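## Task

Three plates have been bumped out of their bays, and each one now sits closer to its own bay than to any other bay. Return all three to their own bays. Every plate or block has to finish lying flat within the corner pieces of its bay, with its cut corner toward the back left.

## Robot and tools

ROBOT AND FRAME. There are two arms, left_arm and right_arm, each with six joints and a parallel gripper. Everything is reported in one shared scene frame. The origin is on the table top midway between the arms, +x runs out over the table, +z is up, and left_arm sits on the +y side. The names left and right refer to the arms, not to sides of a picture. Printed hand positions are in metres and can be a little wrong, more so at long reach.

DECK. A bay is named by row then column, so bay 23 is row 2, column 3. Seen from the arms, row 1 is the front and row 4 the back, column 1 is on the left and column 4 on the right. Floors in column 4 are higher. Sealed 96-well plates belong in 12, 22, 41, 42, 43, sealed 384-well plates in 13, 23, 31, 33, and every other bay is empty. Every piece starts with its cut corner at the back left. The cameras are the only source for where things actually are.

execute_actions. The argument actions is a list holding one action, one wait, or nothing. An empty list, {"actions": []}, only returns the current state. An action is {"rows": [...], "steps": n}. It has 1 to 15 rows and steps is at most 15 (15 if omitted). Each control step lasts 1/30 s, each row covers one step, and the last row is repeated for any remaining steps. A wait is {"steps": n} with n up to 300. It sends nothing new and returns once that many steps have passed since the previous result. The simulation keeps running while you compose a reply. Optional pictures (true/false) decides whether camera images come back; they come by default. A refused call moves nothing.

ROW LAYOUT. Every row has 18 numbers, even when only one arm moves. Numbers 1 to 9 are for left_arm and 10 to 18 are for right_arm. For each arm the order is six joint targets, then gripper position, force_limit and speed. The joint targets are absolute angles in radians, in the same order as the Joint positions line: waist, shoulder, elbow, forearm roll, wrist pitch, wrist roll. Stated ranges are waist -6.283 to 6.283, shoulder -6.283 to 6.283, elbow -2.792 to 2.792, forearm roll -6.283 to 6.283, wrist pitch -6.283 to 6.283, wrist roll -6.283 to 6.283. A call is refused if a target goes more than 0.010 rad beyond an end and also further out than the joint's last reading. The true ends may differ from the stated ones by up to 0.010. A target beyond the true end is clipped to it, and the result then says "joint sent to its limit".

GRIPPER NUMBERS. These are absolute settings, each in [-1, 1]. For position, +1 is fully open (140 mm), the pads touch near -0.8, and -1 closes until something blocks the fingers. force_limit is about 14 N at -1, 60 N at 0 and 107 N at +1, for parts up to 40 mm wide. speed is about 30 mm/s at -1, 140 at 0 and 250 at +1. To leave a gripper unchanged, repeat its previous three numbers, because a 0 is itself a command. To grip more firmly while object_status is 2, raise force_limit and change position, for example from -1 to -0.98.

MOTION LIMITS. Joint target speed is capped at 2.09 rad/s for waist and shoulder, 3.14 for elbow and 3.93 for the wrist joints, with 0.3 s to speed up. An arm's joints are timed to arrive together. Each target is held within a lead of the measured angle: 0.456 rad for waist and shoulder, 0.683 for elbow and 0.854 for the others. Targets that would put the gripper more than 70 mm from where it is are scaled back. Far goals therefore take several calls. Arms keep heading for the last row after a call ends, until motion settles or a step is HELD.

RESULTS. The state line gives each arm's end_effector_position (m), end_effector_quat_wxyz and velocities (m/s, rad/s). The fingers point along the gripper's +z and close along its y. The reported point lies between the closed pads. Fingertips reach about 33 mm beyond it when closed and 9 mm when open, and closing pushes them about 24 mm further out, so leave room above surfaces. object_status: 0 moving, 1 blocked while opening, 2 blocked while closing (a grip), 3 reached the commanded position or pads met (a thin part might still be held). position_measured is in counts, 3 fully open and 230 pads together, and not linear. Joint positions, Joint velocities and joint torques are listed per arm in column order; torques carry offsets and noise. HELD marks steps where your row was not sent, fully or partly. "joint command not followed" means a clearance check altered joint targets, while the rest of the row still ran.

FAULTS. If contact torque hits a load limit (waist 316, shoulder 316, elbow 148, forearm roll 41.8, wrist pitch 41.8, wrist roll 41.8 N m, held weight included), or an outside force reaches 144 N, that arm halts and yields for 10 s and the rest of the call is skipped. Holding loads heats motors. A MOTOR HOT line is a warning, and an OVER-TEMPERATURE FAULT locks the arm until it cools.

zoom_image. Give camera ("cam_left_wrist" or "cam_right_wrist") and region [x0, y0, x1, y1] in pixels of that camera's latest 504x504 image, origin at the top left, at most 504 by 504. It returns a closer look. Both cameras are fisheye wrist cameras. Calibration is given as K, D and T_world_to_cam, which maps scene-frame points to the camera, and may be slightly off.

finished_scene. Pass scene, the number of the current scene. Replying without any tool call ends everything.

AVOID. Do not drop parts or push anything off the table. Do not collide the arms or press them against each other, and do not slam or shove hard. Parts may get a brief tug while held, so grip securely. Finish with parts resting on their own, grippers open and arms moved away.

Each tool is called by a JSON object that holds its "api" and its "payload".

## Session

{"api": "execute_actions", "payload": {"actions": []}}

Scene clock: 0.00 s of 9600.00 s.
left_arm: end_effector_position=(+0.7155, +0.4391, +0.3219) position_measured=3 object_status=3 end_effector_quat_wxyz=(+0.000, +0.995, -0.100, +0.000) end_effector_velocity=(+0.001, -0.000, +0.001) end_effector_angular_velocity=(-0.000, -0.002, -0.000) | right_arm: end_effector_position=(+0.6514, -0.5635, +0.3233) position_measured=3 object_status=3 end_effector_quat_wxyz=(-0.000, +0.997, -0.082, +0.000) end_effector_velocity=(-0.001, -0.000, -0.001) end_effector_angular_velocity=(-0.001, +0.002, +0.000)
Joint positions: left_arm=[-0.052  0.165  1.603 -0.001  1.373  1.517] | right_arm=[-0.053  0.163  1.603  0.001  1.375  1.518]
Joint velocities: left_arm=[-0.    -0.    -0.001  0.    -0.001 -0.   ] | right_arm=[ 0.    -0.     0.001 -0.001  0.001  0.   ]
Joint torques (N m, as the joint torque sensors report them, + toward a larger angle): no reading

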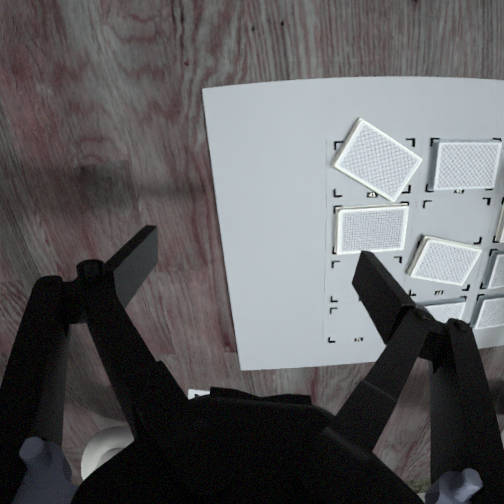

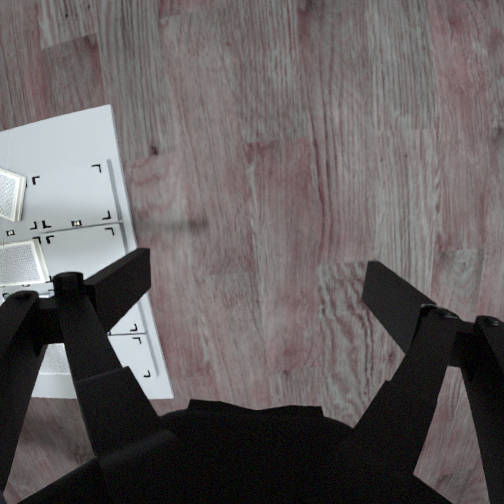

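{"api": "execute_actions", "payload": {"actions": [{"rows":[[-0.452,0.165,1.603,0,1.373,1.517,1,0,0,0.348,0.163,1.603,0,1.375,1.518,1,0,0]],"steps":15}]}}

{"api": "execute_actions", "payload": {"actions": [{"steps":20}]}}

Scene clock: 14.23 s of 9600.00 s.
left_arm: end_effector_position=(+0.6420, +0.2451, +0.3221) position_measured=3 object_status=3 end_effector_quat_wxyz=(+0.000, +0.966, -0.258, +0.000) end_effector_velocity=(-0.245, -0.425, -0.001) end_effector_angular_velocity=(+0.002, -0.000, -0.754) | right_arm: end_effector_position=(+0.6518, -0.3562, +0.3233) position_measured=3 object_status=3 end_effector_quat_wxyz=(-0.000, +0.997, +0.078, +0.000) end_effector_velocity=(-0.077, +0.484, +0.000) end_effector_angular_velocity=(-0.005, +0.001, +0.757)
Joint positions: left_arm=[-0.372  0.165  1.603 -0.     1.373  1.517] | right_arm=[0.267 0.163 1.603 0.    1.375 1.518]
Joint velocities: left_arm=[-0.754  0.001 -0.     0.001 -0.    -0.001] | right_arm=[ 0.756  0.    -0.001 -0.004  0.002  0.   ]
Joint torques (N m, as the joint torque sensors report them, + toward a larger angle): left_arm=[ -2.46 -62.17 -41.77   4.04  -0.42  -0.01] | right_arm=[ -1.31 -56.78 -39.12   4.08  -0.24  -0.36]
Steps of this call (steps 1 to 90: nothing new was sent; then 10.73 s passed at rest; steps 91 to 105: all 15 steps of this action). Readings (joint positions | what the end effector reports):
91: left_arm=[-0.052 0.165 1.603 -0.001 1.373 1.517] | right_arm=[-0.053 0.163 1.603 0.001 1.375 1.518] | left_arm position_measured=3 object_status=3 | right_arm position_measured=3 object_status=3
92: left_arm=[-0.056 0.165 1.603 -0.001 1.373 1.517] | right_arm=[-0.048 0.163 1.603 0.001 1.375 1.518] | left_arm position_measured=3 object_status=3 | right_arm position_measured=3 object_status=3
94: left_arm=[-0.088 0.165 1.603 -0.001 1.373 1.517] | right_arm=[-0.017 0.163 1.603 0.001 1.375 1.518] | left_arm position_measured=3 object_status=3 | right_arm position_measured=3 object_status=3
98: left_arm=[-0.193 0.165 1.603 -0.001 1.373 1.517] | right_arm=[0.089 0.163 1.603 0.001 1.375 1.518] | left_arm position_measured=3 object_status=3 | right_arm position_measured=3 object_status=3
105: the state above
camera_calibration (this result's frames):
cam_left_wrist: T_world_to_cam=[[-0.382617, -0.923571, -0.0249312, 0.483805], [-0.838841, 0.335952, 0.428349, 0.317287], [-0.387234, 0.184807, -0.90327, 0.680824], [0, 0, 0, 1]] pos_world=[0.714904, 0.214414, 0.49112]
cam_right_wrist: T_world_to_cam=[[0.198379, -0.979701, -0.028859, -0.4652], [-0.949584, -0.199407, 0.241924, 0.492978], [-0.242768, -0.0205886, -0.969866, 0.639641], [0, 0, 0, 1]] pos_world=[0.715694, -0.344284, 0.487677]

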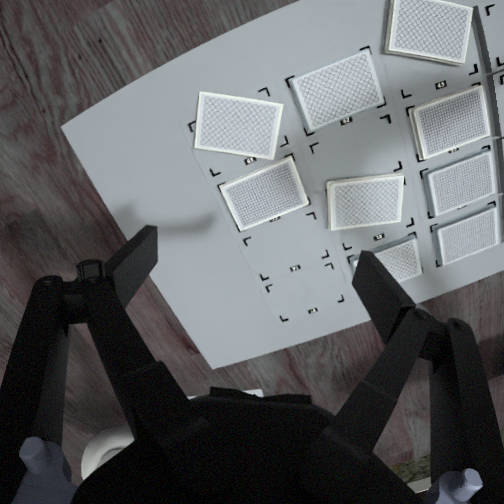

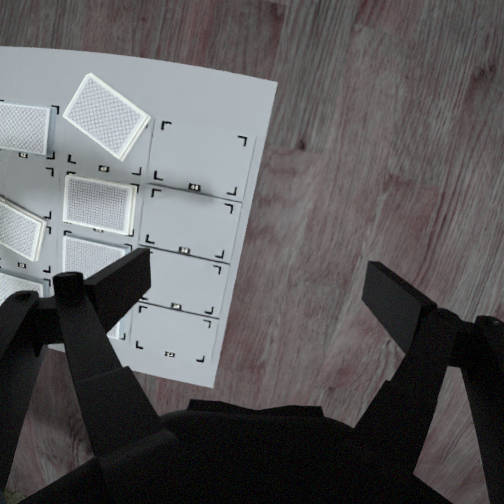

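Scene clock: 14.90 s of 9600.00 s.
left_arm: end_effector_position=(+0.6144, +0.2011, +0.3220) position_measured=3 object_status=3 end_effector_quat_wxyz=(+0.000, +0.955, -0.296, +0.000) end_effector_velocity=(+0.000, -0.001, +0.000) end_effector_angular_velocity=(-0.001, +0.001, -0.001) | right_arm: end_effector_position=(+0.6416, -0.3050, +0.3233) position_measured=3 object_status=3 end_effector_quat_wxyz=(+0.000, +0.993, +0.119, +0.000) end_effector_velocity=(+0.000, -0.000, +0.000) end_effector_angular_velocity=(+0.000, -0.001, -0.000)
Joint positions: left_arm=[-0.452  0.165  1.603  0.     1.373  1.517] | right_arm=[ 0.348  0.163  1.603 -0.     1.375  1.518]
Joint velocities: left_arm=[-0.     0.001 -0.001 -0.001  0.     0.001] | right_arm=[-0.    -0.    -0.     0.    -0.001 -0.   ]
Joint torques (N m, as the joint torque sensors report them, + toward a larger angle): left_arm=[ -1.58 -63.32 -41.68   4.18  -0.51  -0.17] | right_arm=[ -2.11 -55.89 -39.02   4.18   0.01  -0.16]
Steps of this call (steps 1 to 20: the robot went on to your last target). Readings (joint positions | what the end effector reports):
1: left_arm=[-0.397 0.165 1.603 -0.000 1.373 1.517] | right_arm=[0.293 0.163 1.603 0.000 1.375 1.518] | left_arm position_measured=3 object_status=3 | right_arm position_measured=3 object_status=3
2: left_arm=[-0.420 0.165 1.603 -0.000 1.373 1.517] | right_arm=[0.316 0.163 1.603 0.000 1.375 1.518] | left_arm position_measured=3 object_status=3 | right_arm position_measured=3 object_status=3
4: left_arm=[-0.448 0.165 1.603 -0.000 1.373 1.517] | right_arm=[0.344 0.163 1.603 0.000 1.375 1.518] | left_arm position_measured=3 object_status=3 | right_arm position_measured=3 object_status=3
8: left_arm=[-0.452 0.165 1.603 0.000 1.373 1.517] | right_arm=[0.348 0.163 1.603 -0.000 1.375 1.518] | left_arm position_measured=3 object_status=3 | right_arm position_measured=3 object_status=3
20: the state above
camera_calibration (this result's frames):
cam_left_wrist: T_world_to_cam=[[-0.455362, -0.889952, -0.0251222, 0.470527], [-0.809304, 0.402007, 0.428273, 0.277503], [-0.371043, 0.215351, -0.9033, 0.66215], [0, 0, 0, 1]] pos_world=[0.68453, 0.164594, 0.491094]
cam_right_wrist: T_world_to_cam=[[0.276676, -0.960543, -0.028405, -0.457578], [-0.930427, -0.275159, 0.242059, 0.457968], [-0.240324, -0.0405431, -0.969846, 0.630565], [0, 0, 0, 1]] pos_world=[0.704246, -0.287944, 0.487698]

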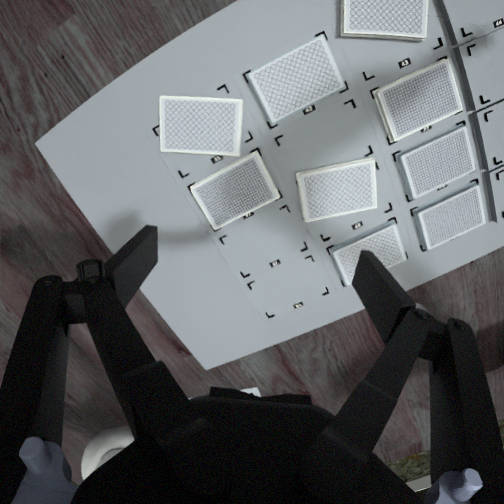

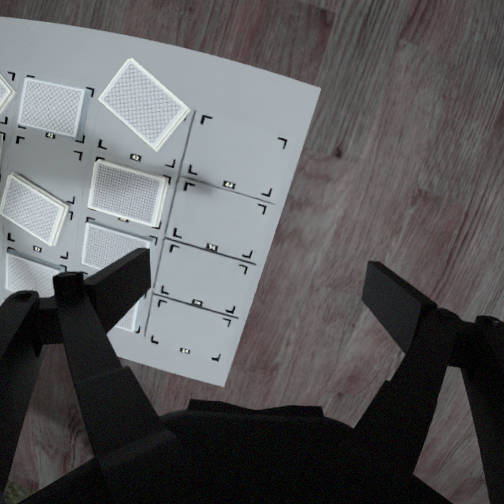

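{"api": "zoom_image", "payload": {"camera": "cam_left_wrist", "region": [140,20,400,280]}}

{"api": "zoom_image", "payload": {"camera": "cam_right_wrist", "region": [0,40,260,300]}}

Region (140, 20, 400, 280) of cam_left_wrist's 504x504 image, scaled by 1.938, with more detail than that image has.

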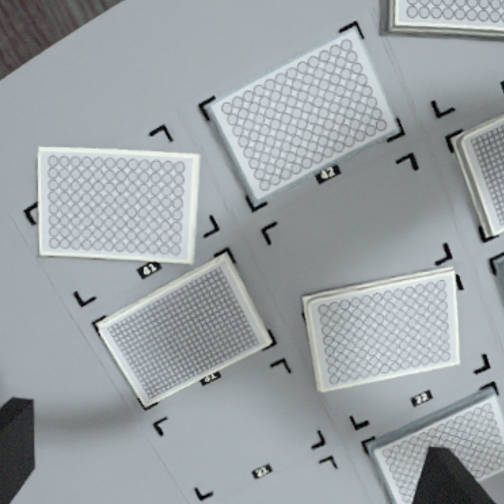

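Region (0, 40, 260, 300) of cam_right_wrist's 504x504 image, scaled by 1.938, with more detail than that image has.

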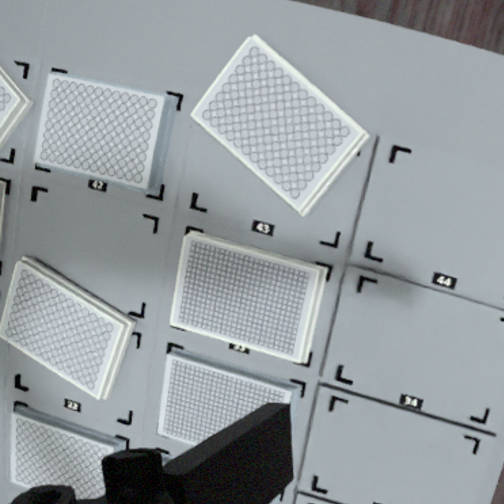

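{"api": "execute_actions", "payload": {"actions": [{"rows":[[-0.3025,0.369,1.6616,0,1.111,1.5663,1,0,0,0.5907,0.5664,1.3596,0,1.2156,2.4985,1,0,0]],"steps":15}], "pictures": false}}

{"api": "execute_actions", "payload": {"actions": [{"steps":20}]}}

Scene clock: 91.70 s of 9600.00 s.
left_arm: end_effector_position=(+0.7279, +0.2489, +0.1504) position_measured=3 object_status=3 end_effector_quat_wxyz=(-0.000, +0.969, -0.248, -0.000) end_effector_velocity=(+0.014, +0.004, -0.009) end_effector_angular_velocity=(-0.009, -0.019, +0.007) | right_arm: end_effector_position=(+0.7419, -0.1610, +0.2204) position_measured=3 object_status=3 end_effector_quat_wxyz=(-0.000, +0.993, -0.115, +0.000) end_effector_velocity=(+0.171, +0.358, -0.275) end_effector_angular_velocity=(+0.000, +0.002, -1.108)
Joint positions: left_arm=[-0.303  0.369  1.662 -0.     1.112  1.566] | right_arm=[0.505 0.424 1.445 0.    1.272 2.144]
Joint velocities: left_arm=[ 0.014  0.012 -0.     0.002 -0.033  0.006] | right_arm=[ 0.355  0.588 -0.355  0.001 -0.232  1.463]
Joint torques (N m, as the joint torque sensors report them, + toward a larger angle): left_arm=[ -10.17 -113.55  -52.05    4.6     0.06   -0.06] | right_arm=[  0.47 -79.76 -37.85   3.95  -0.04  -0.01]
Steps of this call (steps 1 to 15: the robot went on to your last target; steps 16 to 90: nothing new was sent; then 73.30 s passed at rest; steps 91 to 105: all 15 steps of this action). Readings (joint positions | what the end effector reports):
91: left_arm=[-0.452 0.165 1.603 -0.000 1.373 1.517] | right_arm=[0.348 0.163 1.603 -0.000 1.375 1.518] | left_arm position_measured=3 object_status=3 | right_arm position_measured=3 object_status=3
92: left_arm=[-0.449 0.169 1.604 -0.000 1.367 1.518] | right_arm=[0.351 0.167 1.600 -0.000 1.374 1.527] | left_arm position_measured=3 object_status=3 | right_arm position_measured=3 object_status=3
94: left_arm=[-0.426 0.200 1.613 -0.000 1.327 1.526] | right_arm=[0.367 0.195 1.583 -0.000 1.362 1.587] | left_arm position_measured=3 object_status=3 | right_arm position_measured=3 object_status=3
98: left_arm=[-0.372 0.275 1.634 -0.000 1.232 1.543] | right_arm=[0.420 0.282 1.531 0.000 1.328 1.790] | left_arm position_measured=3 object_status=3 | right_arm position_measured=3 object_status=3
105: the state above

Scene clock: 92.37 s of 9600.00 s.
left_arm: end_effector_position=(+0.7284, +0.2491, +0.1502) position_measured=3 object_status=3 end_effector_quat_wxyz=(-0.000, +0.969, -0.248, +0.000) end_effector_velocity=(+0.001, -0.001, +0.000) end_effector_angular_velocity=(-0.001, -0.001, -0.001) | right_arm: end_effector_position=(+0.7752, -0.0716, +0.1488) position_measured=3 object_status=3 end_effector_quat_wxyz=(-0.000, +0.969, -0.248, +0.000) end_effector_velocity=(-0.001, -0.000, -0.001) end_effector_angular_velocity=(-0.001, +0.001, -0.000)
Joint positions: left_arm=[-0.303  0.369  1.662  0.     1.111  1.566] | right_arm=[0.591 0.566 1.36  0.    1.216 2.498]
Joint velocities: left_arm=[-0.     0.    -0.001 -0.    -0.001  0.001] | right_arm=[ 0.    -0.     0.001 -0.    -0.001  0.001]
Joint torques (N m, as the joint torque sensors report them, + toward a larger angle): left_arm=[ -0.36 -77.36 -39.87   3.33  -0.51   0.06] | right_arm=[ -2.04 -92.97 -36.42   3.93   0.04  -0.37]
Steps of this call (steps 1 to 20: the robot went on to your last target). Readings (joint positions | what the end effector reports):
1: left_arm=[-0.303 0.369 1.662 0.000 1.111 1.566] | right_arm=[0.517 0.444 1.433 0.000 1.264 2.193] | left_arm position_measured=3 object_status=3 | right_arm position_measured=3 object_status=3
2: left_arm=[-0.303 0.369 1.662 0.000 1.111 1.566] | right_arm=[0.529 0.464 1.422 0.000 1.256 2.242] | left_arm position_measured=3 object_status=3 | right_arm position_measured=3 object_status=3
4: left_arm=[-0.303 0.369 1.662 0.000 1.111 1.566] | right_arm=[0.553 0.503 1.398 0.000 1.241 2.340] | left_arm position_measured=3 object_status=3 | right_arm position_measured=3 object_status=3
8: left_arm=[-0.303 0.369 1.662 0.000 1.111 1.566] | right_arm=[0.588 0.563 1.362 0.000 1.217 2.488] | left_arm position_measured=3 object_status=3 | right_arm position_measured=3 object_status=3
20: the state above
camera_calibration (this result's frames):
cam_left_wrist: T_world_to_cam=[[-0.364081, -0.931026, -0.02523, 0.504583], [-0.845234, 0.318911, 0.428806, 0.470875], [-0.391183, 0.177445, -0.903044, 0.562955], [0, 0, 0, 1]] pos_world=[0.801927, 0.219718, 0.31919]
cam_right_wrist: T_world_to_cam=[[-0.441451, -0.89683, -0.0285904, 0.285974], [-0.873435, 0.422201, 0.242608, 0.694433], [-0.205507, 0.132071, -0.969703, 0.488214], [0, 0, 0, 1]] pos_world=[0.833117, -0.101199, 0.313123]

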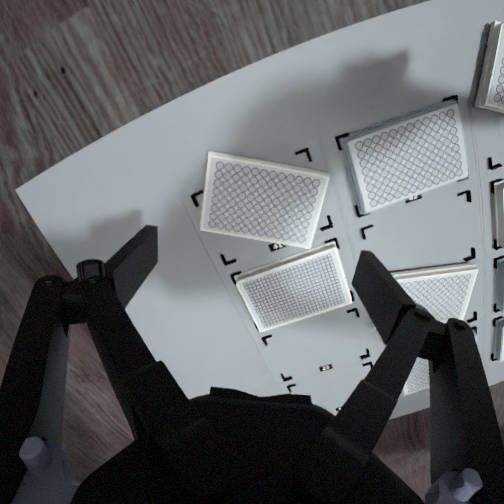

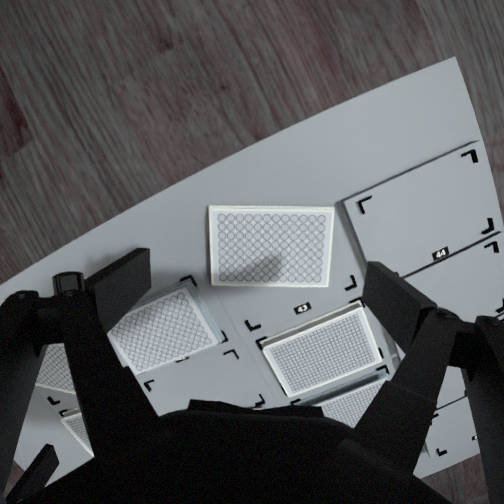

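{"api": "zoom_image", "payload": {"camera": "cam_left_wrist", "region": [180,130,360,310]}}

{"api": "zoom_image", "payload": {"camera": "cam_right_wrist", "region": [190,180,370,360]}}

Region (180, 130, 360, 310) of cam_left_wrist's 504x504 image, scaled by 2.800, with more detail than that image has.

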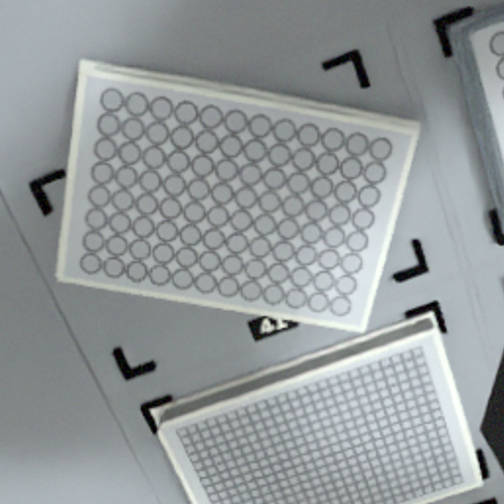

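Region (190, 180, 370, 360) of cam_right_wrist's 504x504 image, scaled by 2.800, with more detail than that image has.

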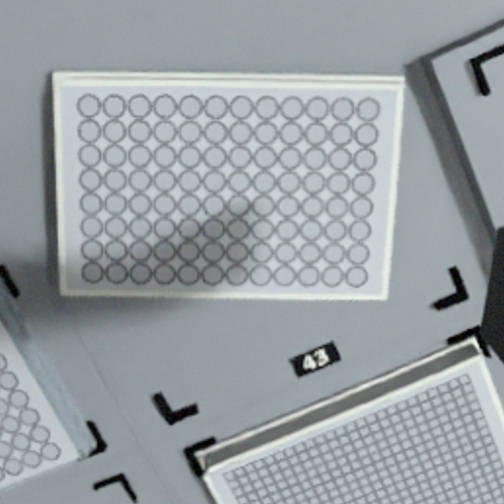

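{"api": "execute_actions", "payload": {"actions": [{"rows":[[-0.3046,0.4363,1.7261,0,0.9792,1.6092,1,0,0,0.5841,0.6062,1.4476,0,1.0878,2.4539,1,0,0]],"steps":15}], "pictures": false}}

{"api": "execute_actions", "payload": {"actions": [{"steps":8}]}}

Scene clock: 153.33 s of 9600.00 s.
left_arm: end_effector_position=(+0.7290, +0.2470, +0.0701) position_measured=3 object_status=3 end_effector_quat_wxyz=(-0.000, +0.963, -0.270, +0.000) end_effector_velocity=(-0.000, +0.000, -0.001) end_effector_angular_velocity=(+0.000, +0.000, +0.001) | right_arm: end_effector_position=(+0.7699, -0.0801, +0.0698) position_measured=3 object_status=3 end_effector_quat_wxyz=(+0.000, +0.973, -0.229, -0.000) end_effector_velocity=(-0.001, +0.000, +0.000) end_effector_angular_velocity=(-0.000, +0.001, -0.000)
Joint positions: left_arm=[-0.305  0.436  1.726  0.     0.979  1.609] | right_arm=[0.584 0.606 1.448 0.    1.088 2.454]
Joint velocities: left_arm=[ 0.     0.001  0.001  0.    -0.001 -0.001] | right_arm=[ 0.    -0.001  0.001  0.     0.     0.001]
Joint torques (N m, as the joint torque sensors report them, + toward a larger angle): left_arm=[ -1.66 -82.17 -36.59   3.36  -0.5    0.32] | right_arm=[ -1.81 -94.71 -35.71   3.7   -0.17  -0.27]
Steps of this call (steps 1 to 15: the robot went on to your last target; steps 16 to 90: nothing new was sent; then 57.47 s passed at rest; steps 91 to 105: all 15 steps of this action). Readings (joint positions | what the end effector reports):
91: left_arm=[-0.302 0.369 1.662 -0.000 1.110 1.566] | right_arm=[0.591 0.567 1.360 0.000 1.215 2.498] | left_arm position_measured=3 object_status=3 | right_arm position_measured=3 object_status=3
92: left_arm=[-0.302 0.373 1.665 -0.000 1.102 1.569] | right_arm=[0.590 0.569 1.365 0.000 1.206 2.496] | left_arm position_measured=3 object_status=3 | right_arm position_measured=3 object_status=3
94: left_arm=[-0.303 0.402 1.694 -0.000 1.045 1.588] | right_arm=[0.588 0.586 1.405 0.000 1.150 2.476] | left_arm position_measured=3 object_status=3 | right_arm position_measured=3 object_status=3
98: left_arm=[-0.305 0.437 1.726 -0.000 0.980 1.609] | right_arm=[0.584 0.607 1.447 0.000 1.088 2.454] | left_arm position_measured=3 object_status=3 | right_arm position_measured=3 object_status=3
105: the state above

Scene clock: 153.60 s of 9600.00 s.
left_arm: end_effector_position=(+0.7290, +0.2470, +0.0701) position_measured=3 object_status=3 end_effector_quat_wxyz=(-0.000, +0.963, -0.270, -0.000) end_effector_velocity=(+0.001, -0.001, +0.002) end_effector_angular_velocity=(-0.002, -0.003, +0.002) | right_arm: end_effector_position=(+0.7699, -0.0801, +0.0699) position_measured=3 object_status=3 end_effector_quat_wxyz=(-0.000, +0.973, -0.229, -0.000) end_effector_velocity=(+0.000, -0.001, -0.000) end_effector_angular_velocity=(-0.001, -0.001, +0.000)
Joint positions: left_arm=[-0.305  0.436  1.726  0.     0.979  1.609] | right_arm=[0.584 0.606 1.448 0.    1.088 2.454]
Joint velocities: left_arm=[ 0.    -0.002 -0.001 -0.001 -0.001 -0.001] | right_arm=[-0.     0.     0.    -0.002 -0.    -0.   ]
Joint torques (N m, as the joint torque sensors report them, + toward a larger angle): left_arm=[ -0.77 -81.49 -35.49   3.15  -0.73  -0.08] | right_arm=[ -2.59 -93.52 -35.47   3.73   0.    -0.18]
Steps of this call (steps 1 to 8: the robot went on to your last target). Readings (joint positions | what the end effector reports):
1: left_arm=[-0.305 0.436 1.726 0.000 0.979 1.609] | right_arm=[0.584 0.606 1.448 0.000 1.088 2.454] | left_arm position_measured=3 object_status=3 | right_arm position_measured=3 object_status=3
2: left_arm=[-0.305 0.436 1.726 0.000 0.979 1.609] | right_arm=[0.584 0.606 1.448 0.000 1.088 2.454] | left_arm position_measured=3 object_status=3 | right_arm position_measured=3 object_status=3
4: left_arm=[-0.305 0.436 1.726 0.000 0.979 1.609] | right_arm=[0.584 0.606 1.448 0.000 1.088 2.454] | left_arm position_measured=3 object_status=3 | right_arm position_measured=3 object_status=3
8: the state above
camera_calibration (this result's frames):
cam_left_wrist: T_world_to_cam=[[-0.405576, -0.913714, -0.0252034, 0.52682], [-0.830031, 0.356603, 0.428815, 0.485948], [-0.382826, 0.194837, -0.903041, 0.480887], [0, 0, 0, 1]] pos_world=[0.801114, 0.214378, 0.239156]
cam_right_wrist: T_world_to_cam=[[-0.407027, -0.912971, -0.028513, 0.245959], [-0.888838, 0.388689, 0.24267, 0.721749], [-0.210468, 0.124117, -0.96969, 0.414893], [0, 0, 0, 1]] pos_world=[0.828952, -0.107477, 0.234184]

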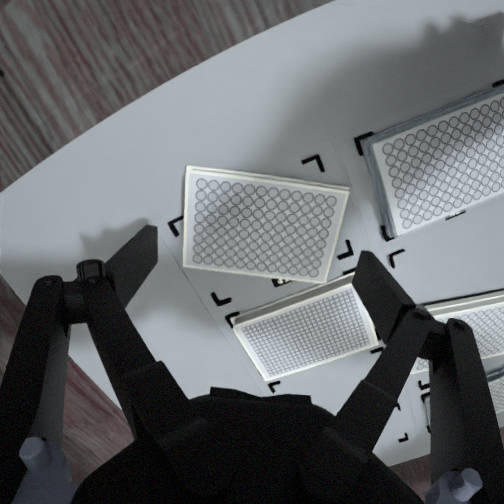

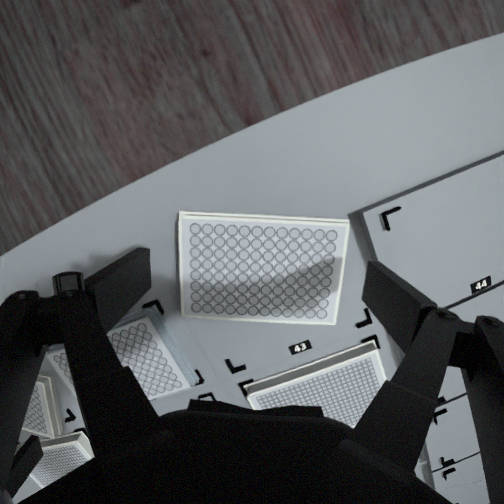

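{"api": "execute_actions", "payload": {"actions": [{"rows":[[-0.3046,0.4687,1.749,0,0.9239,1.6092,1,0,0,0.5841,0.6318,1.4692,0,1.0406,2.4539,1,0,0]],"steps":15}]}}

Scene clock: 164.60 s of 9600.00 s.
left_arm: end_effector_position=(+0.7291, +0.2469, +0.0362) position_measured=3 object_status=3 end_effector_quat_wxyz=(+0.000, +0.963, -0.270, +0.000) end_effector_velocity=(+0.000, -0.000, +0.001) end_effector_angular_velocity=(-0.001, -0.001, +0.001) | right_arm: end_effector_position=(+0.7701, -0.0802, +0.0376) position_measured=3 object_status=3 end_effector_quat_wxyz=(+0.000, +0.973, -0.229, +0.000) end_effector_velocity=(-0.000, +0.001, -0.000) end_effector_angular_velocity=(+0.002, +0.001, -0.001)
Joint positions: left_arm=[-0.305  0.469  1.749 -0.     0.924  1.609] | right_arm=[ 0.584  0.632  1.469 -0.     1.041  2.454]
Joint velocities: left_arm=[-0.    -0.001  0.    -0.001 -0.001 -0.001] | right_arm=[ 0.    -0.     0.001  0.003 -0.001  0.   ]
Joint torques (N m, as the joint torque sensors report them, + toward a larger angle): left_arm=[  0.07 -86.83 -34.26   3.45  -0.62   0.48] | right_arm=[ -2.29 -94.32 -33.55   3.57  -0.01  -0.18]
Steps of this call (steps 1 to 15: the robot went on to your last target; steps 16 to 90: nothing new was sent; then 7.50 s passed at rest; steps 91 to 105: all 15 steps of this action). Readings (joint positions | what the end effector reports):
91: left_arm=[-0.305 0.436 1.726 0.000 0.979 1.609] | right_arm=[0.584 0.606 1.448 -0.000 1.087 2.454] | left_arm position_measured=3 object_status=3 | right_arm position_measured=3 object_status=3
92: left_arm=[-0.305 0.440 1.729 0.000 0.971 1.609] | right_arm=[0.584 0.610 1.451 -0.000 1.079 2.454] | left_arm position_measured=3 object_status=3 | right_arm position_measured=3 object_status=3
94: left_arm=[-0.305 0.463 1.745 -0.000 0.934 1.609] | right_arm=[0.584 0.629 1.467 -0.000 1.047 2.454] | left_arm position_measured=3 object_status=3 | right_arm position_measured=3 object_status=3
98: left_arm=[-0.305 0.469 1.749 -0.000 0.924 1.609] | right_arm=[0.584 0.632 1.469 -0.000 1.041 2.454] | left_arm position_measured=3 object_status=3 | right_arm position_measured=3 object_status=3
105: the state above
camera_calibration (this result's frames):
cam_left_wrist: T_world_to_cam=[[-0.405633, -0.913689, -0.0251983, 0.525939], [-0.830012, 0.356658, 0.428806, 0.500603], [-0.382808, 0.194853, -0.903045, 0.450271], [0, 0, 0, 1]] pos_world=[0.801212, 0.214264, 0.205206]
cam_right_wrist: T_world_to_cam=[[-0.406941, -0.913013, -0.0283979, 0.245003], [-0.888916, 0.38866, 0.242428, 0.729857], [-0.210303, 0.123897, -0.969754, 0.383545], [0, 0, 0, 1]] pos_world=[0.829144, -0.107495, 0.201964]

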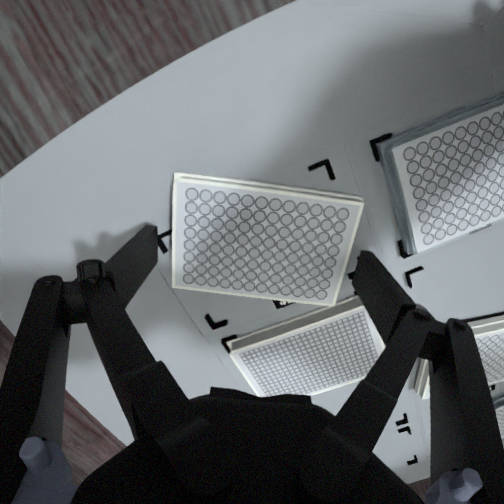

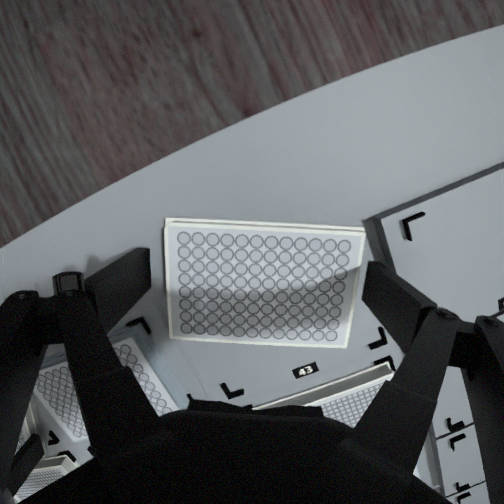

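{"api": "execute_actions", "payload": {"actions": [{"rows":[[-0.3046,0.471,1.7507,0,0.92,1.6092,1,0,0,0.5841,0.6337,1.4708,0,1.0371,2.4539,1,0,0],[-0.3046,0.4735,1.7524,0,0.9157,1.6092,1,0,0,0.5841,0.6356,1.4724,0,1.0336,2.4539,1,0,0],[-0.3046,0.4735,1.7524,0,0.9157,1.6092,1,0,0,0.5841,0.6356,1.4724,0,1.0336,2.4539,1,0,0],[-0.3046,0.4735,1.7524,0,0.9157,1.6092,1,0,0,0.5841,0.6356,1.4724,0,1.0336,2.4539,1,0,0],[-0.3046,0.4735,1.7524,0,0.9157,1.6092,1,0,0,0.5841,0.6356,1.4724,0,1.0336,2.4539,1,0,0],[-0.3046,0.4735,1.7524,0,0.9157,1.6092,1,0,0,0.5841,0.6356,1.4724,0,1.0336,2.4539,1,0,0],[-0.3046,0.4735,1.7524,0,0.9157,1.6092,-1,0,-0.7,0.5841,0.6356,1.4724,0,1.0336,2.4539,-1,0,-0.7]],"steps":15}]}}

Scene clock: 173.23 s of 9600.00 s.
left_arm: end_effector_position=(+0.7290, +0.2470, +0.0312) position_measured=29 object_status=0 end_effector_quat_wxyz=(-0.000, +0.963, -0.270, +0.000) end_effector_velocity=(-0.001, -0.001, -0.000) end_effector_angular_velocity=(-0.002, +0.003, +0.002) | right_arm: end_effector_position=(+0.7699, -0.0801, +0.0329) position_measured=28 object_status=0 end_effector_quat_wxyz=(-0.000, +0.973, -0.229, +0.000) end_effector_velocity=(+0.001, -0.000, +0.000) end_effector_angular_velocity=(+0.001, -0.002, +0.000)
Joint positions: left_arm=[-0.305  0.473  1.752  0.     0.916  1.609] | right_arm=[0.584 0.636 1.472 0.    1.034 2.454]
Joint velocities: left_arm=[-0.     0.     0.    -0.004  0.001  0.001] | right_arm=[-0.     0.    -0.001 -0.    -0.001 -0.001]
Joint torques (N m, as the joint torque sensors report them, + toward a larger angle): left_arm=[ -1.68 -79.47 -30.65   4.16  -0.69   0.45] | right_arm=[ -2.65 -91.45 -32.1    3.36   0.23  -0.16]
Steps of this call (steps 1 to 15: the robot went on to your last target; steps 16 to 90: nothing new was sent; then 5.13 s passed at rest; steps 91 to 105: all 15 steps of this action). Readings (joint positions | what the end effector reports):
91: left_arm=[-0.305 0.469 1.749 0.000 0.924 1.609] | right_arm=[0.584 0.632 1.469 0.000 1.040 2.454] | left_arm position_measured=3 object_status=3 | right_arm position_measured=3 object_status=3
92: left_arm=[-0.305 0.469 1.750 0.000 0.922 1.609] | right_arm=[0.584 0.632 1.470 0.000 1.039 2.454] | left_arm position_measured=3 object_status=3 | right_arm position_measured=3 object_status=3
94: left_arm=[-0.305 0.473 1.752 0.000 0.917 1.609] | right_arm=[0.584 0.635 1.472 0.000 1.034 2.454] | left_arm position_measured=3 object_status=3 | right_arm position_measured=3 object_status=3
98: left_arm=[-0.305 0.473 1.752 0.000 0.916 1.609] | right_arm=[0.584 0.635 1.472 0.000 1.034 2.454] | left_arm position_measured=5 object_status=0 | right_arm position_measured=5 object_status=0
105: the state above
camera_calibration (this result's frames):
cam_left_wrist: T_world_to_cam=[[-0.405578, -0.913713, -0.0252109, 0.525849], [-0.830041, 0.356607, 0.428794, 0.502653], [-0.382804, 0.194836, -0.903051, 0.445713], [0, 0, 0, 1]] pos_world=[0.801116, 0.214384, 0.200224]
cam_right_wrist: T_world_to_cam=[[-0.407035, -0.912965, -0.0285852, 0.24496], [-0.888847, 0.388685, 0.242642, 0.730758], [-0.210413, 0.124172, -0.969695, 0.378976], [0, 0, 0, 1]] pos_world=[0.82898, -0.107454, 0.197181]

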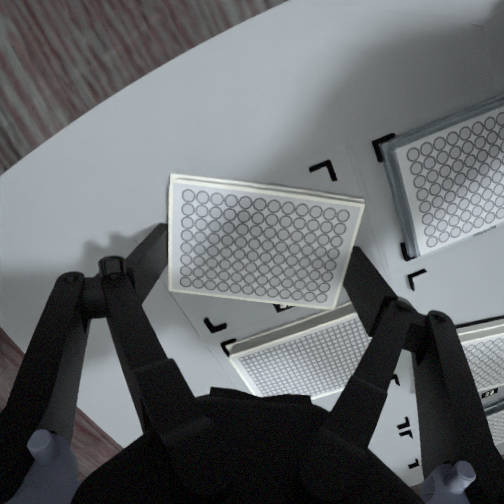

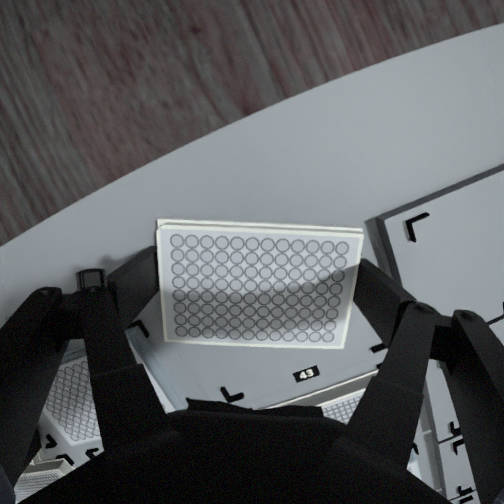

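{"api": "execute_actions", "payload": {"actions": [{"steps":5}]}}

Scene clock: 177.33 s of 9600.00 s.
left_arm: end_effector_position=(+0.7290, +0.2470, +0.0312) position_measured=39 object_status=2 end_effector_quat_wxyz=(-0.000, +0.963, -0.270, -0.000) end_effector_velocity=(+0.000, -0.000, -0.001) end_effector_angular_velocity=(+0.001, +0.001, -0.001) | right_arm: end_effector_position=(+0.7699, -0.0801, +0.0328) position_measured=35 object_status=2 end_effector_quat_wxyz=(+0.000, +0.973, -0.229, -0.000) end_effector_velocity=(-0.000, +0.000, -0.000) end_effector_angular_velocity=(+0.000, +0.000, -0.000)
Joint positions: left_arm=[-0.305  0.474  1.752  0.     0.916  1.609] | right_arm=[0.584 0.636 1.472 0.    1.034 2.454]
Joint velocities: left_arm=[ 0.     0.001 -0.001  0.     0.     0.001] | right_arm=[ 0.     0.     0.     0.001 -0.    -0.   ]
Joint torques (N m, as the joint torque sensors report them, + toward a larger angle): left_arm=[ 12.89 -26.65  -7.26   8.01  -4.73  -0.14] | right_arm=[ -4.15 -82.01 -25.41   2.73   0.88  -0.28]
Steps of this call (steps 1 to 15: the robot went on to your last target; steps 16 to 90: nothing new was sent; then 1.10 s passed at rest). Readings (joint positions | what the end effector reports):
1: left_arm=[-0.305 0.473 1.752 -0.000 0.916 1.609] | right_arm=[0.584 0.636 1.472 0.000 1.034 2.454] | left_arm position_measured=32 object_status=0 | right_arm position_measured=32 object_status=0
2: left_arm=[-0.305 0.473 1.752 -0.000 0.916 1.609] | right_arm=[0.584 0.636 1.472 0.000 1.034 2.454] | left_arm position_measured=35 object_status=0 | right_arm position_measured=35 object_status=0
4: left_arm=[-0.305 0.473 1.752 -0.000 0.916 1.609] | right_arm=[0.584 0.636 1.472 0.000 1.034 2.454] | left_arm position_measured=39 object_status=0 | right_arm position_measured=35 object_status=0
8: left_arm=[-0.305 0.473 1.752 -0.000 0.916 1.609] | right_arm=[0.584 0.636 1.472 0.000 1.034 2.454] | left_arm position_measured=39 object_status=0 | right_arm position_measured=35 object_status=2
90: the state above
All arms were judged still, so your last target was given up. Only a new action makes them travel on or press farther. Fingers that are still opening or closing keep moving.
camera_calibration (this result's frames):
cam_left_wrist: T_world_to_cam=[[-0.405598, -0.913704, -0.0252006, 0.525847], [-0.830024, 0.356625, 0.428811, 0.502638], [-0.382819, 0.194842, -0.903043, 0.445709], [0, 0, 0, 1]] pos_world=[0.80111, 0.214372, 0.200209]
cam_right_wrist: T_world_to_cam=[[-0.407011, -0.912978, -0.0285103, 0.244917], [-0.888849, 0.388677, 0.242648, 0.730767], [-0.210451, 0.124102, -0.969695, 0.378975], [0, 0, 0, 1]] pos_world=[0.828981, -0.10746, 0.197154]

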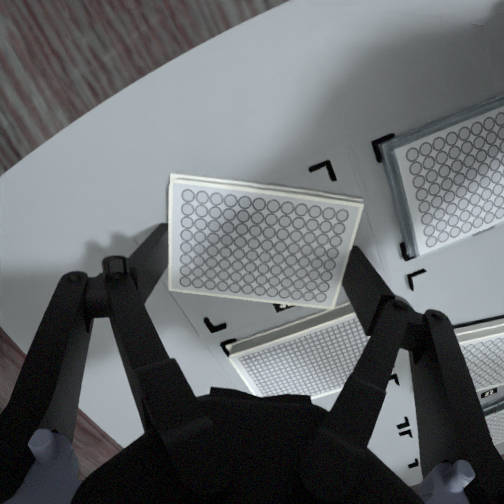

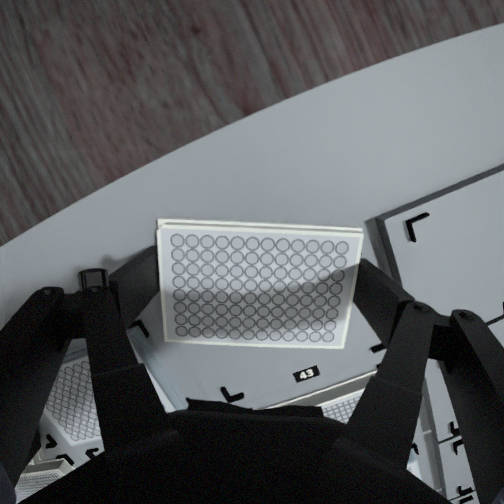

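{"api": "execute_actions", "payload": {"actions": [{"rows":[[-0.3046,0.4687,1.749,0,0.9239,1.6092,-1,0,-0.7,0.5841,0.6325,1.4698,0,1.0395,2.4539,-1,0,-0.7]],"steps":12}]}}

Scene clock: 181.57 s of 9600.00 s.
left_arm: end_effector_position=(+0.7291, +0.2469, +0.0361) position_measured=40 object_status=2 end_effector_quat_wxyz=(-0.000, +0.963, -0.270, -0.000) end_effector_velocity=(+0.000, -0.000, +0.000) end_effector_angular_velocity=(-0.001, -0.001, -0.001) | right_arm: end_effector_position=(+0.7700, -0.0802, +0.0366) position_measured=36 object_status=2 end_effector_quat_wxyz=(+0.000, +0.973, -0.229, -0.000) end_effector_velocity=(-0.000, +0.000, +0.001) end_effector_angular_velocity=(+0.000, -0.000, +0.001)
Joint positions: left_arm=[-0.305  0.469  1.749  0.     0.924  1.609] | right_arm=[ 0.584  0.633  1.47  -0.     1.04   2.454]
Joint velocities: left_arm=[-0.    -0.001  0.    -0.    -0.     0.001] | right_arm=[ 0.    -0.001 -0.    -0.     0.    -0.001]
Joint torques (N m, as the joint torque sensors report them, + toward a larger angle): left_arm=[  1.46 -82.01 -34.16   3.04  -0.7    0.29] | right_arm=[ -1.95 -96.02 -34.68   3.62   0.09  -0.34]
Steps of this call (steps 1 to 90: nothing new was sent; then 0.83 s passed at rest; steps 91 to 102: all 12 steps of this action). Readings (joint positions | what the end effector reports):
91: left_arm=[-0.305 0.473 1.752 0.000 0.916 1.609] | right_arm=[0.584 0.636 1.472 -0.000 1.034 2.454] | left_arm position_measured=39 object_status=2 | right_arm position_measured=35 object_status=2
92: left_arm=[-0.305 0.472 1.751 0.000 0.919 1.609] | right_arm=[0.584 0.635 1.471 -0.000 1.037 2.454] | left_arm position_measured=39 object_status=2 | right_arm position_measured=35 object_status=2
94: left_arm=[-0.305 0.470 1.750 0.000 0.923 1.609] | right_arm=[0.584 0.633 1.470 -0.000 1.039 2.454] | left_arm position_measured=40 object_status=2 | right_arm position_measured=36 object_status=2
98: left_arm=[-0.305 0.469 1.749 0.000 0.924 1.609] | right_arm=[0.584 0.633 1.470 -0.000 1.040 2.454] | left_arm position_measured=40 object_status=2 | right_arm position_measured=36 object_status=2
102: the state above
camera_calibration (this result's frames):
cam_left_wrist: T_world_to_cam=[[-0.405601, -0.913702, -0.0252118, 0.525965], [-0.829983, 0.356603, 0.428909, 0.500589], [-0.382904, 0.194891, -0.902996, 0.450247], [0, 0, 0, 1]] pos_world=[0.801214, 0.214314, 0.205125]
cam_right_wrist: T_world_to_cam=[[-0.407003, -0.912991, -0.0282307, 0.24496], [-0.8888, 0.388712, 0.242773, 0.729844], [-0.210676, 0.123901, -0.969672, 0.382835], [0, 0, 0, 1]] pos_world=[0.829038, -0.107486, 0.200954]

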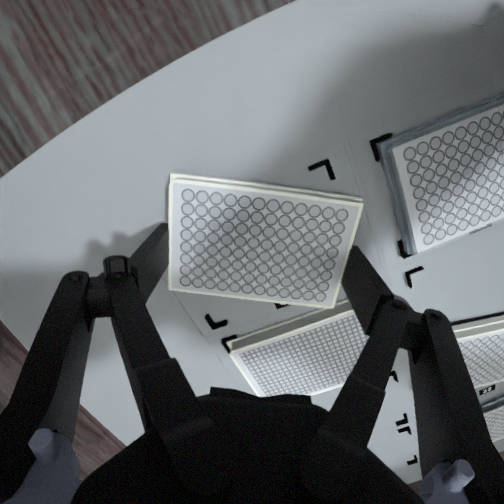

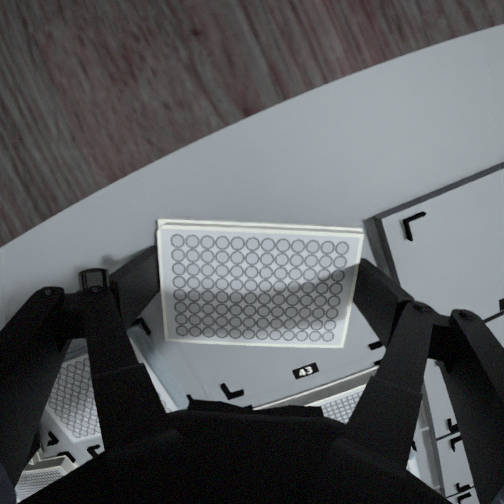

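{"api": "execute_actions", "payload": {"actions": [{"rows":[[-0.3046,0.4363,1.7261,0,0.9792,1.6092,-1,0,-0.7,0.5841,0.6062,1.4476,0,1.0878,2.4539,-1,0,-0.7]],"steps":15}]}}

Scene clock: 186.57 s of 9600.00 s.
left_arm: end_effector_position=(+0.7290, +0.2470, +0.0702) position_measured=40 object_status=2 end_effector_quat_wxyz=(-0.000, +0.963, -0.270, -0.000) end_effector_velocity=(+0.000, -0.000, -0.000) end_effector_angular_velocity=(-0.001, +0.000, +0.000) | right_arm: end_effector_position=(+0.7698, -0.0800, +0.0699) position_measured=36 object_status=2 end_effector_quat_wxyz=(-0.000, +0.973, -0.229, -0.000) end_effector_velocity=(+0.001, -0.000, +0.000) end_effector_angular_velocity=(-0.001, -0.001, +0.001)
Joint positions: left_arm=[-0.305  0.436  1.726  0.     0.979  1.609] | right_arm=[0.584 0.606 1.448 0.    1.088 2.454]
Joint velocities: left_arm=[ 0.     0.    -0.    -0.001 -0.     0.   ] | right_arm=[-0.001  0.    -0.001 -0.001 -0.    -0.001]
Joint torques (N m, as the joint torque sensors report them, + toward a larger angle): left_arm=[ -0.51 -81.64 -36.56   3.58  -0.73   0.06] | right_arm=[ -2.18 -94.96 -36.45   3.6    0.08  -0.21]
Steps of this call (steps 1 to 15: the robot went on to your last target; steps 16 to 90: nothing new was sent; then 1.50 s passed at rest; steps 91 to 105: all 15 steps of this action). Readings (joint positions | what the end effector reports):
91: left_arm=[-0.305 0.468 1.749 -0.000 0.924 1.609] | right_arm=[0.584 0.632 1.470 0.000 1.040 2.454] | left_arm position_measured=40 object_status=2 | right_arm position_measured=36 object_status=2
92: left_arm=[-0.305 0.464 1.746 -0.000 0.932 1.609] | right_arm=[0.584 0.628 1.466 -0.000 1.049 2.454] | left_arm position_measured=40 object_status=2 | right_arm position_measured=36 object_status=2
94: left_arm=[-0.305 0.442 1.730 -0.000 0.969 1.609] | right_arm=[0.584 0.609 1.450 0.000 1.081 2.454] | left_arm position_measured=40 object_status=2 | right_arm position_measured=36 object_status=2
98: left_arm=[-0.305 0.436 1.726 0.000 0.979 1.609] | right_arm=[0.584 0.606 1.448 0.000 1.088 2.454] | left_arm position_measured=40 object_status=2 | right_arm position_measured=36 object_status=2
105: the state above
camera_calibration (this result's frames):
cam_left_wrist: T_world_to_cam=[[-0.405584, -0.91371, -0.0252057, 0.526825], [-0.83003, 0.35661, 0.428811, 0.485913], [-0.382821, 0.194841, -0.903042, 0.480883], [0, 0, 0, 1]] pos_world=[0.801086, 0.214388, 0.239171]
cam_right_wrist: T_world_to_cam=[[-0.407082, -0.912941, -0.0286837, 0.246075], [-0.888799, 0.388689, 0.24281, 0.721588], [-0.210522, 0.124338, -0.96965, 0.414964], [0, 0, 0, 1]] pos_world=[0.828879, -0.107417, 0.234219]

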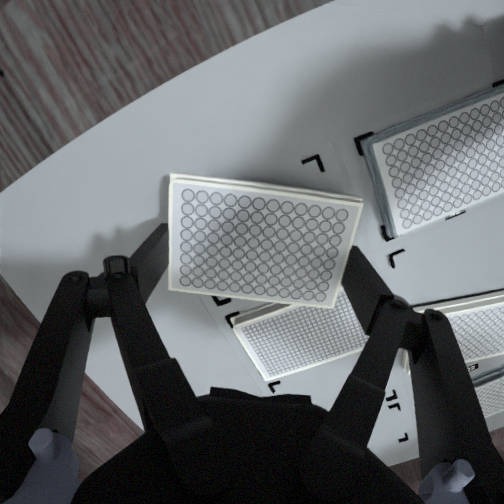

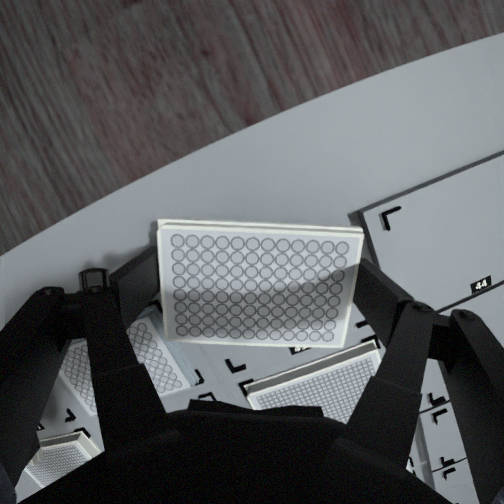

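{"api": "execute_actions", "payload": {"actions": [{"rows":[[-0.304,0.422,1.7483,0,0.9713,1.0648,-1,0,-0.7,0.6041,0.5401,1.5594,0,1.0421,2.0119,-1,0,-0.7]],"steps":15}], "pictures": false}}

{"api": "execute_actions", "payload": {"actions": [{"steps":5}]}}

Scene clock: 197.53 s of 9600.00 s.
left_arm: end_effector_position=(+0.7200, +0.2525, +0.0702) position_measured=40 object_status=2 end_effector_quat_wxyz=(-0.000, +1.000, -0.001, -0.000) end_effector_velocity=(-0.000, +0.000, +0.001) end_effector_angular_velocity=(-0.000, -0.000, +0.004) | right_arm: end_effector_position=(+0.7199, -0.0849, +0.0698) position_measured=36 object_status=2 end_effector_quat_wxyz=(-0.000, +1.000, -0.000, +0.000) end_effector_velocity=(-0.001, +0.000, -0.001) end_effector_angular_velocity=(+0.000, +0.001, +0.003)
Joint positions: left_arm=[-0.304  0.422  1.748 -0.     0.971  1.065] | right_arm=[ 0.604  0.54   1.559 -0.     1.042  2.012]
Joint velocities: left_arm=[ 0.    -0.001  0.001 -0.     0.    -0.004] | right_arm=[ 0.    -0.     0.001  0.001 -0.    -0.003]
Joint torques (N m, as the joint torque sensors report them, + toward a larger angle): left_arm=[  2.55 -78.61 -36.76   3.26  -0.79   0.13] | right_arm=[ -1.28 -87.76 -35.03   3.5    0.08  -0.46]
Steps of this call (steps 1 to 15: the robot went on to your last target; steps 16 to 90: nothing new was sent; then 7.47 s passed at rest; steps 91 to 105: all 15 steps of this action). Readings (joint positions | what the end effector reports):
91: left_arm=[-0.305 0.436 1.726 -0.000 0.979 1.609] | right_arm=[0.584 0.606 1.448 -0.000 1.088 2.453] | left_arm position_measured=40 object_status=2 | right_arm position_measured=36 object_status=2
92: left_arm=[-0.305 0.436 1.726 -0.000 0.979 1.600] | right_arm=[0.584 0.605 1.450 -0.000 1.087 2.445] | left_arm position_measured=40 object_status=2 | right_arm position_measured=36 object_status=2
94: left_arm=[-0.305 0.435 1.729 -0.000 0.978 1.541] | right_arm=[0.587 0.597 1.465 -0.000 1.081 2.385] | left_arm position_measured=40 object_status=2 | right_arm position_measured=36 object_status=2
98: left_arm=[-0.304 0.427 1.740 -0.000 0.974 1.263] | right_arm=[0.599 0.558 1.530 -0.000 1.054 2.130] | left_arm position_measured=40 object_status=2 | right_arm position_measured=36 object_status=2
105: the state above

Scene clock: 197.70 s of 9600.00 s.
left_arm: end_effector_position=(+0.7200, +0.2525, +0.0702) position_measured=40 object_status=2 end_effector_quat_wxyz=(-0.000, +1.000, -0.001, -0.000) end_effector_velocity=(+0.000, -0.000, +0.000) end_effector_angular_velocity=(-0.001, -0.001, +0.000) | right_arm: end_effector_position=(+0.7199, -0.0850, +0.0697) position_measured=36 object_status=2 end_effector_quat_wxyz=(+0.000, +1.000, -0.000, -0.000) end_effector_velocity=(-0.000, +0.000, -0.000) end_effector_angular_velocity=(+0.001, +0.000, -0.001)
Joint positions: left_arm=[-0.304  0.422  1.748 -0.     0.971  1.065] | right_arm=[ 0.604  0.54   1.559 -0.     1.042  2.012]
Joint velocities: left_arm=[-0.     0.    -0.001 -0.    -0.    -0.   ] | right_arm=[ 0.     0.    -0.     0.001  0.     0.   ]
Joint torques (N m, as the joint torque sensors report them, + toward a larger angle): left_arm=[ -0.17 -79.1  -35.67   3.36  -0.5    0.22] | right_arm=[ -2.13 -86.7  -34.58   3.65  -0.07  -0.34]
Steps of this call (steps 1 to 5: the robot went on to your last target). Readings (joint positions | what the end effector reports):
1: left_arm=[-0.304 0.422 1.748 -0.000 0.971 1.065] | right_arm=[0.604 0.540 1.559 -0.000 1.042 2.012] | left_arm position_measured=40 object_status=2 | right_arm position_measured=36 object_status=2
2: left_arm=[-0.304 0.422 1.748 -0.000 0.971 1.065] | right_arm=[0.604 0.540 1.559 -0.000 1.042 2.012] | left_arm position_measured=40 object_status=2 | right_arm position_measured=36 object_status=2
4: left_arm=[-0.304 0.422 1.748 -0.000 0.971 1.065] | right_arm=[0.604 0.540 1.559 -0.000 1.042 2.012] | left_arm position_measured=40 object_status=2 | right_arm position_measured=36 object_status=2
5: the state above
camera_calibration (this result's frames):
cam_left_wrist: T_world_to_cam=[[0.126798, -0.991608, -0.0252069, 0.164572], [-0.89466, -0.125301, 0.428817, 0.64469], [-0.428377, -0.0318213, -0.90304, 0.566411], [0, 0, 0, 1]] pos_world=[0.798548, 0.261995, 0.239186]
cam_right_wrist: T_world_to_cam=[[0.0425908, -0.998687, -0.0284823, -0.109807], [-0.968908, -0.0482418, 0.242673, 0.699723], [-0.243728, 0.0172611, -0.96969, 0.419691], [0, 0, 0, 1]] pos_world=[0.784934, -0.0831516, 0.234039]

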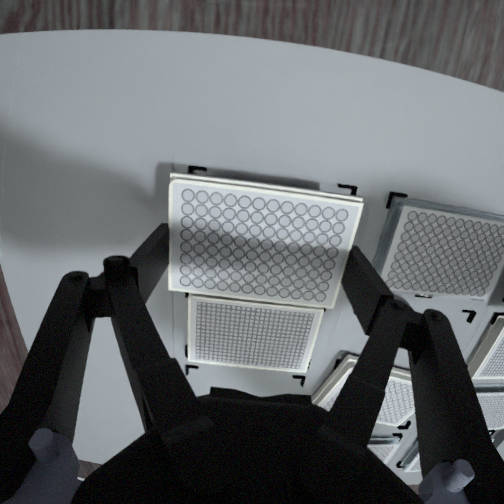

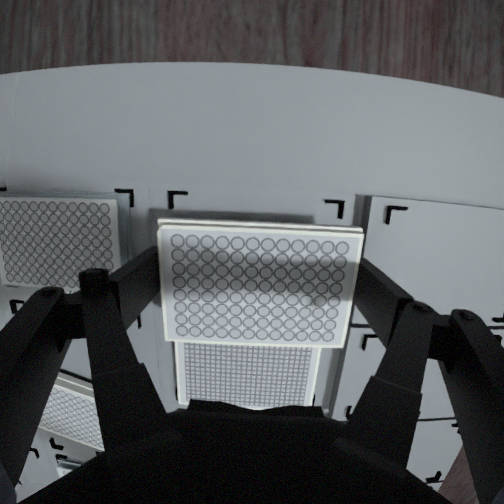

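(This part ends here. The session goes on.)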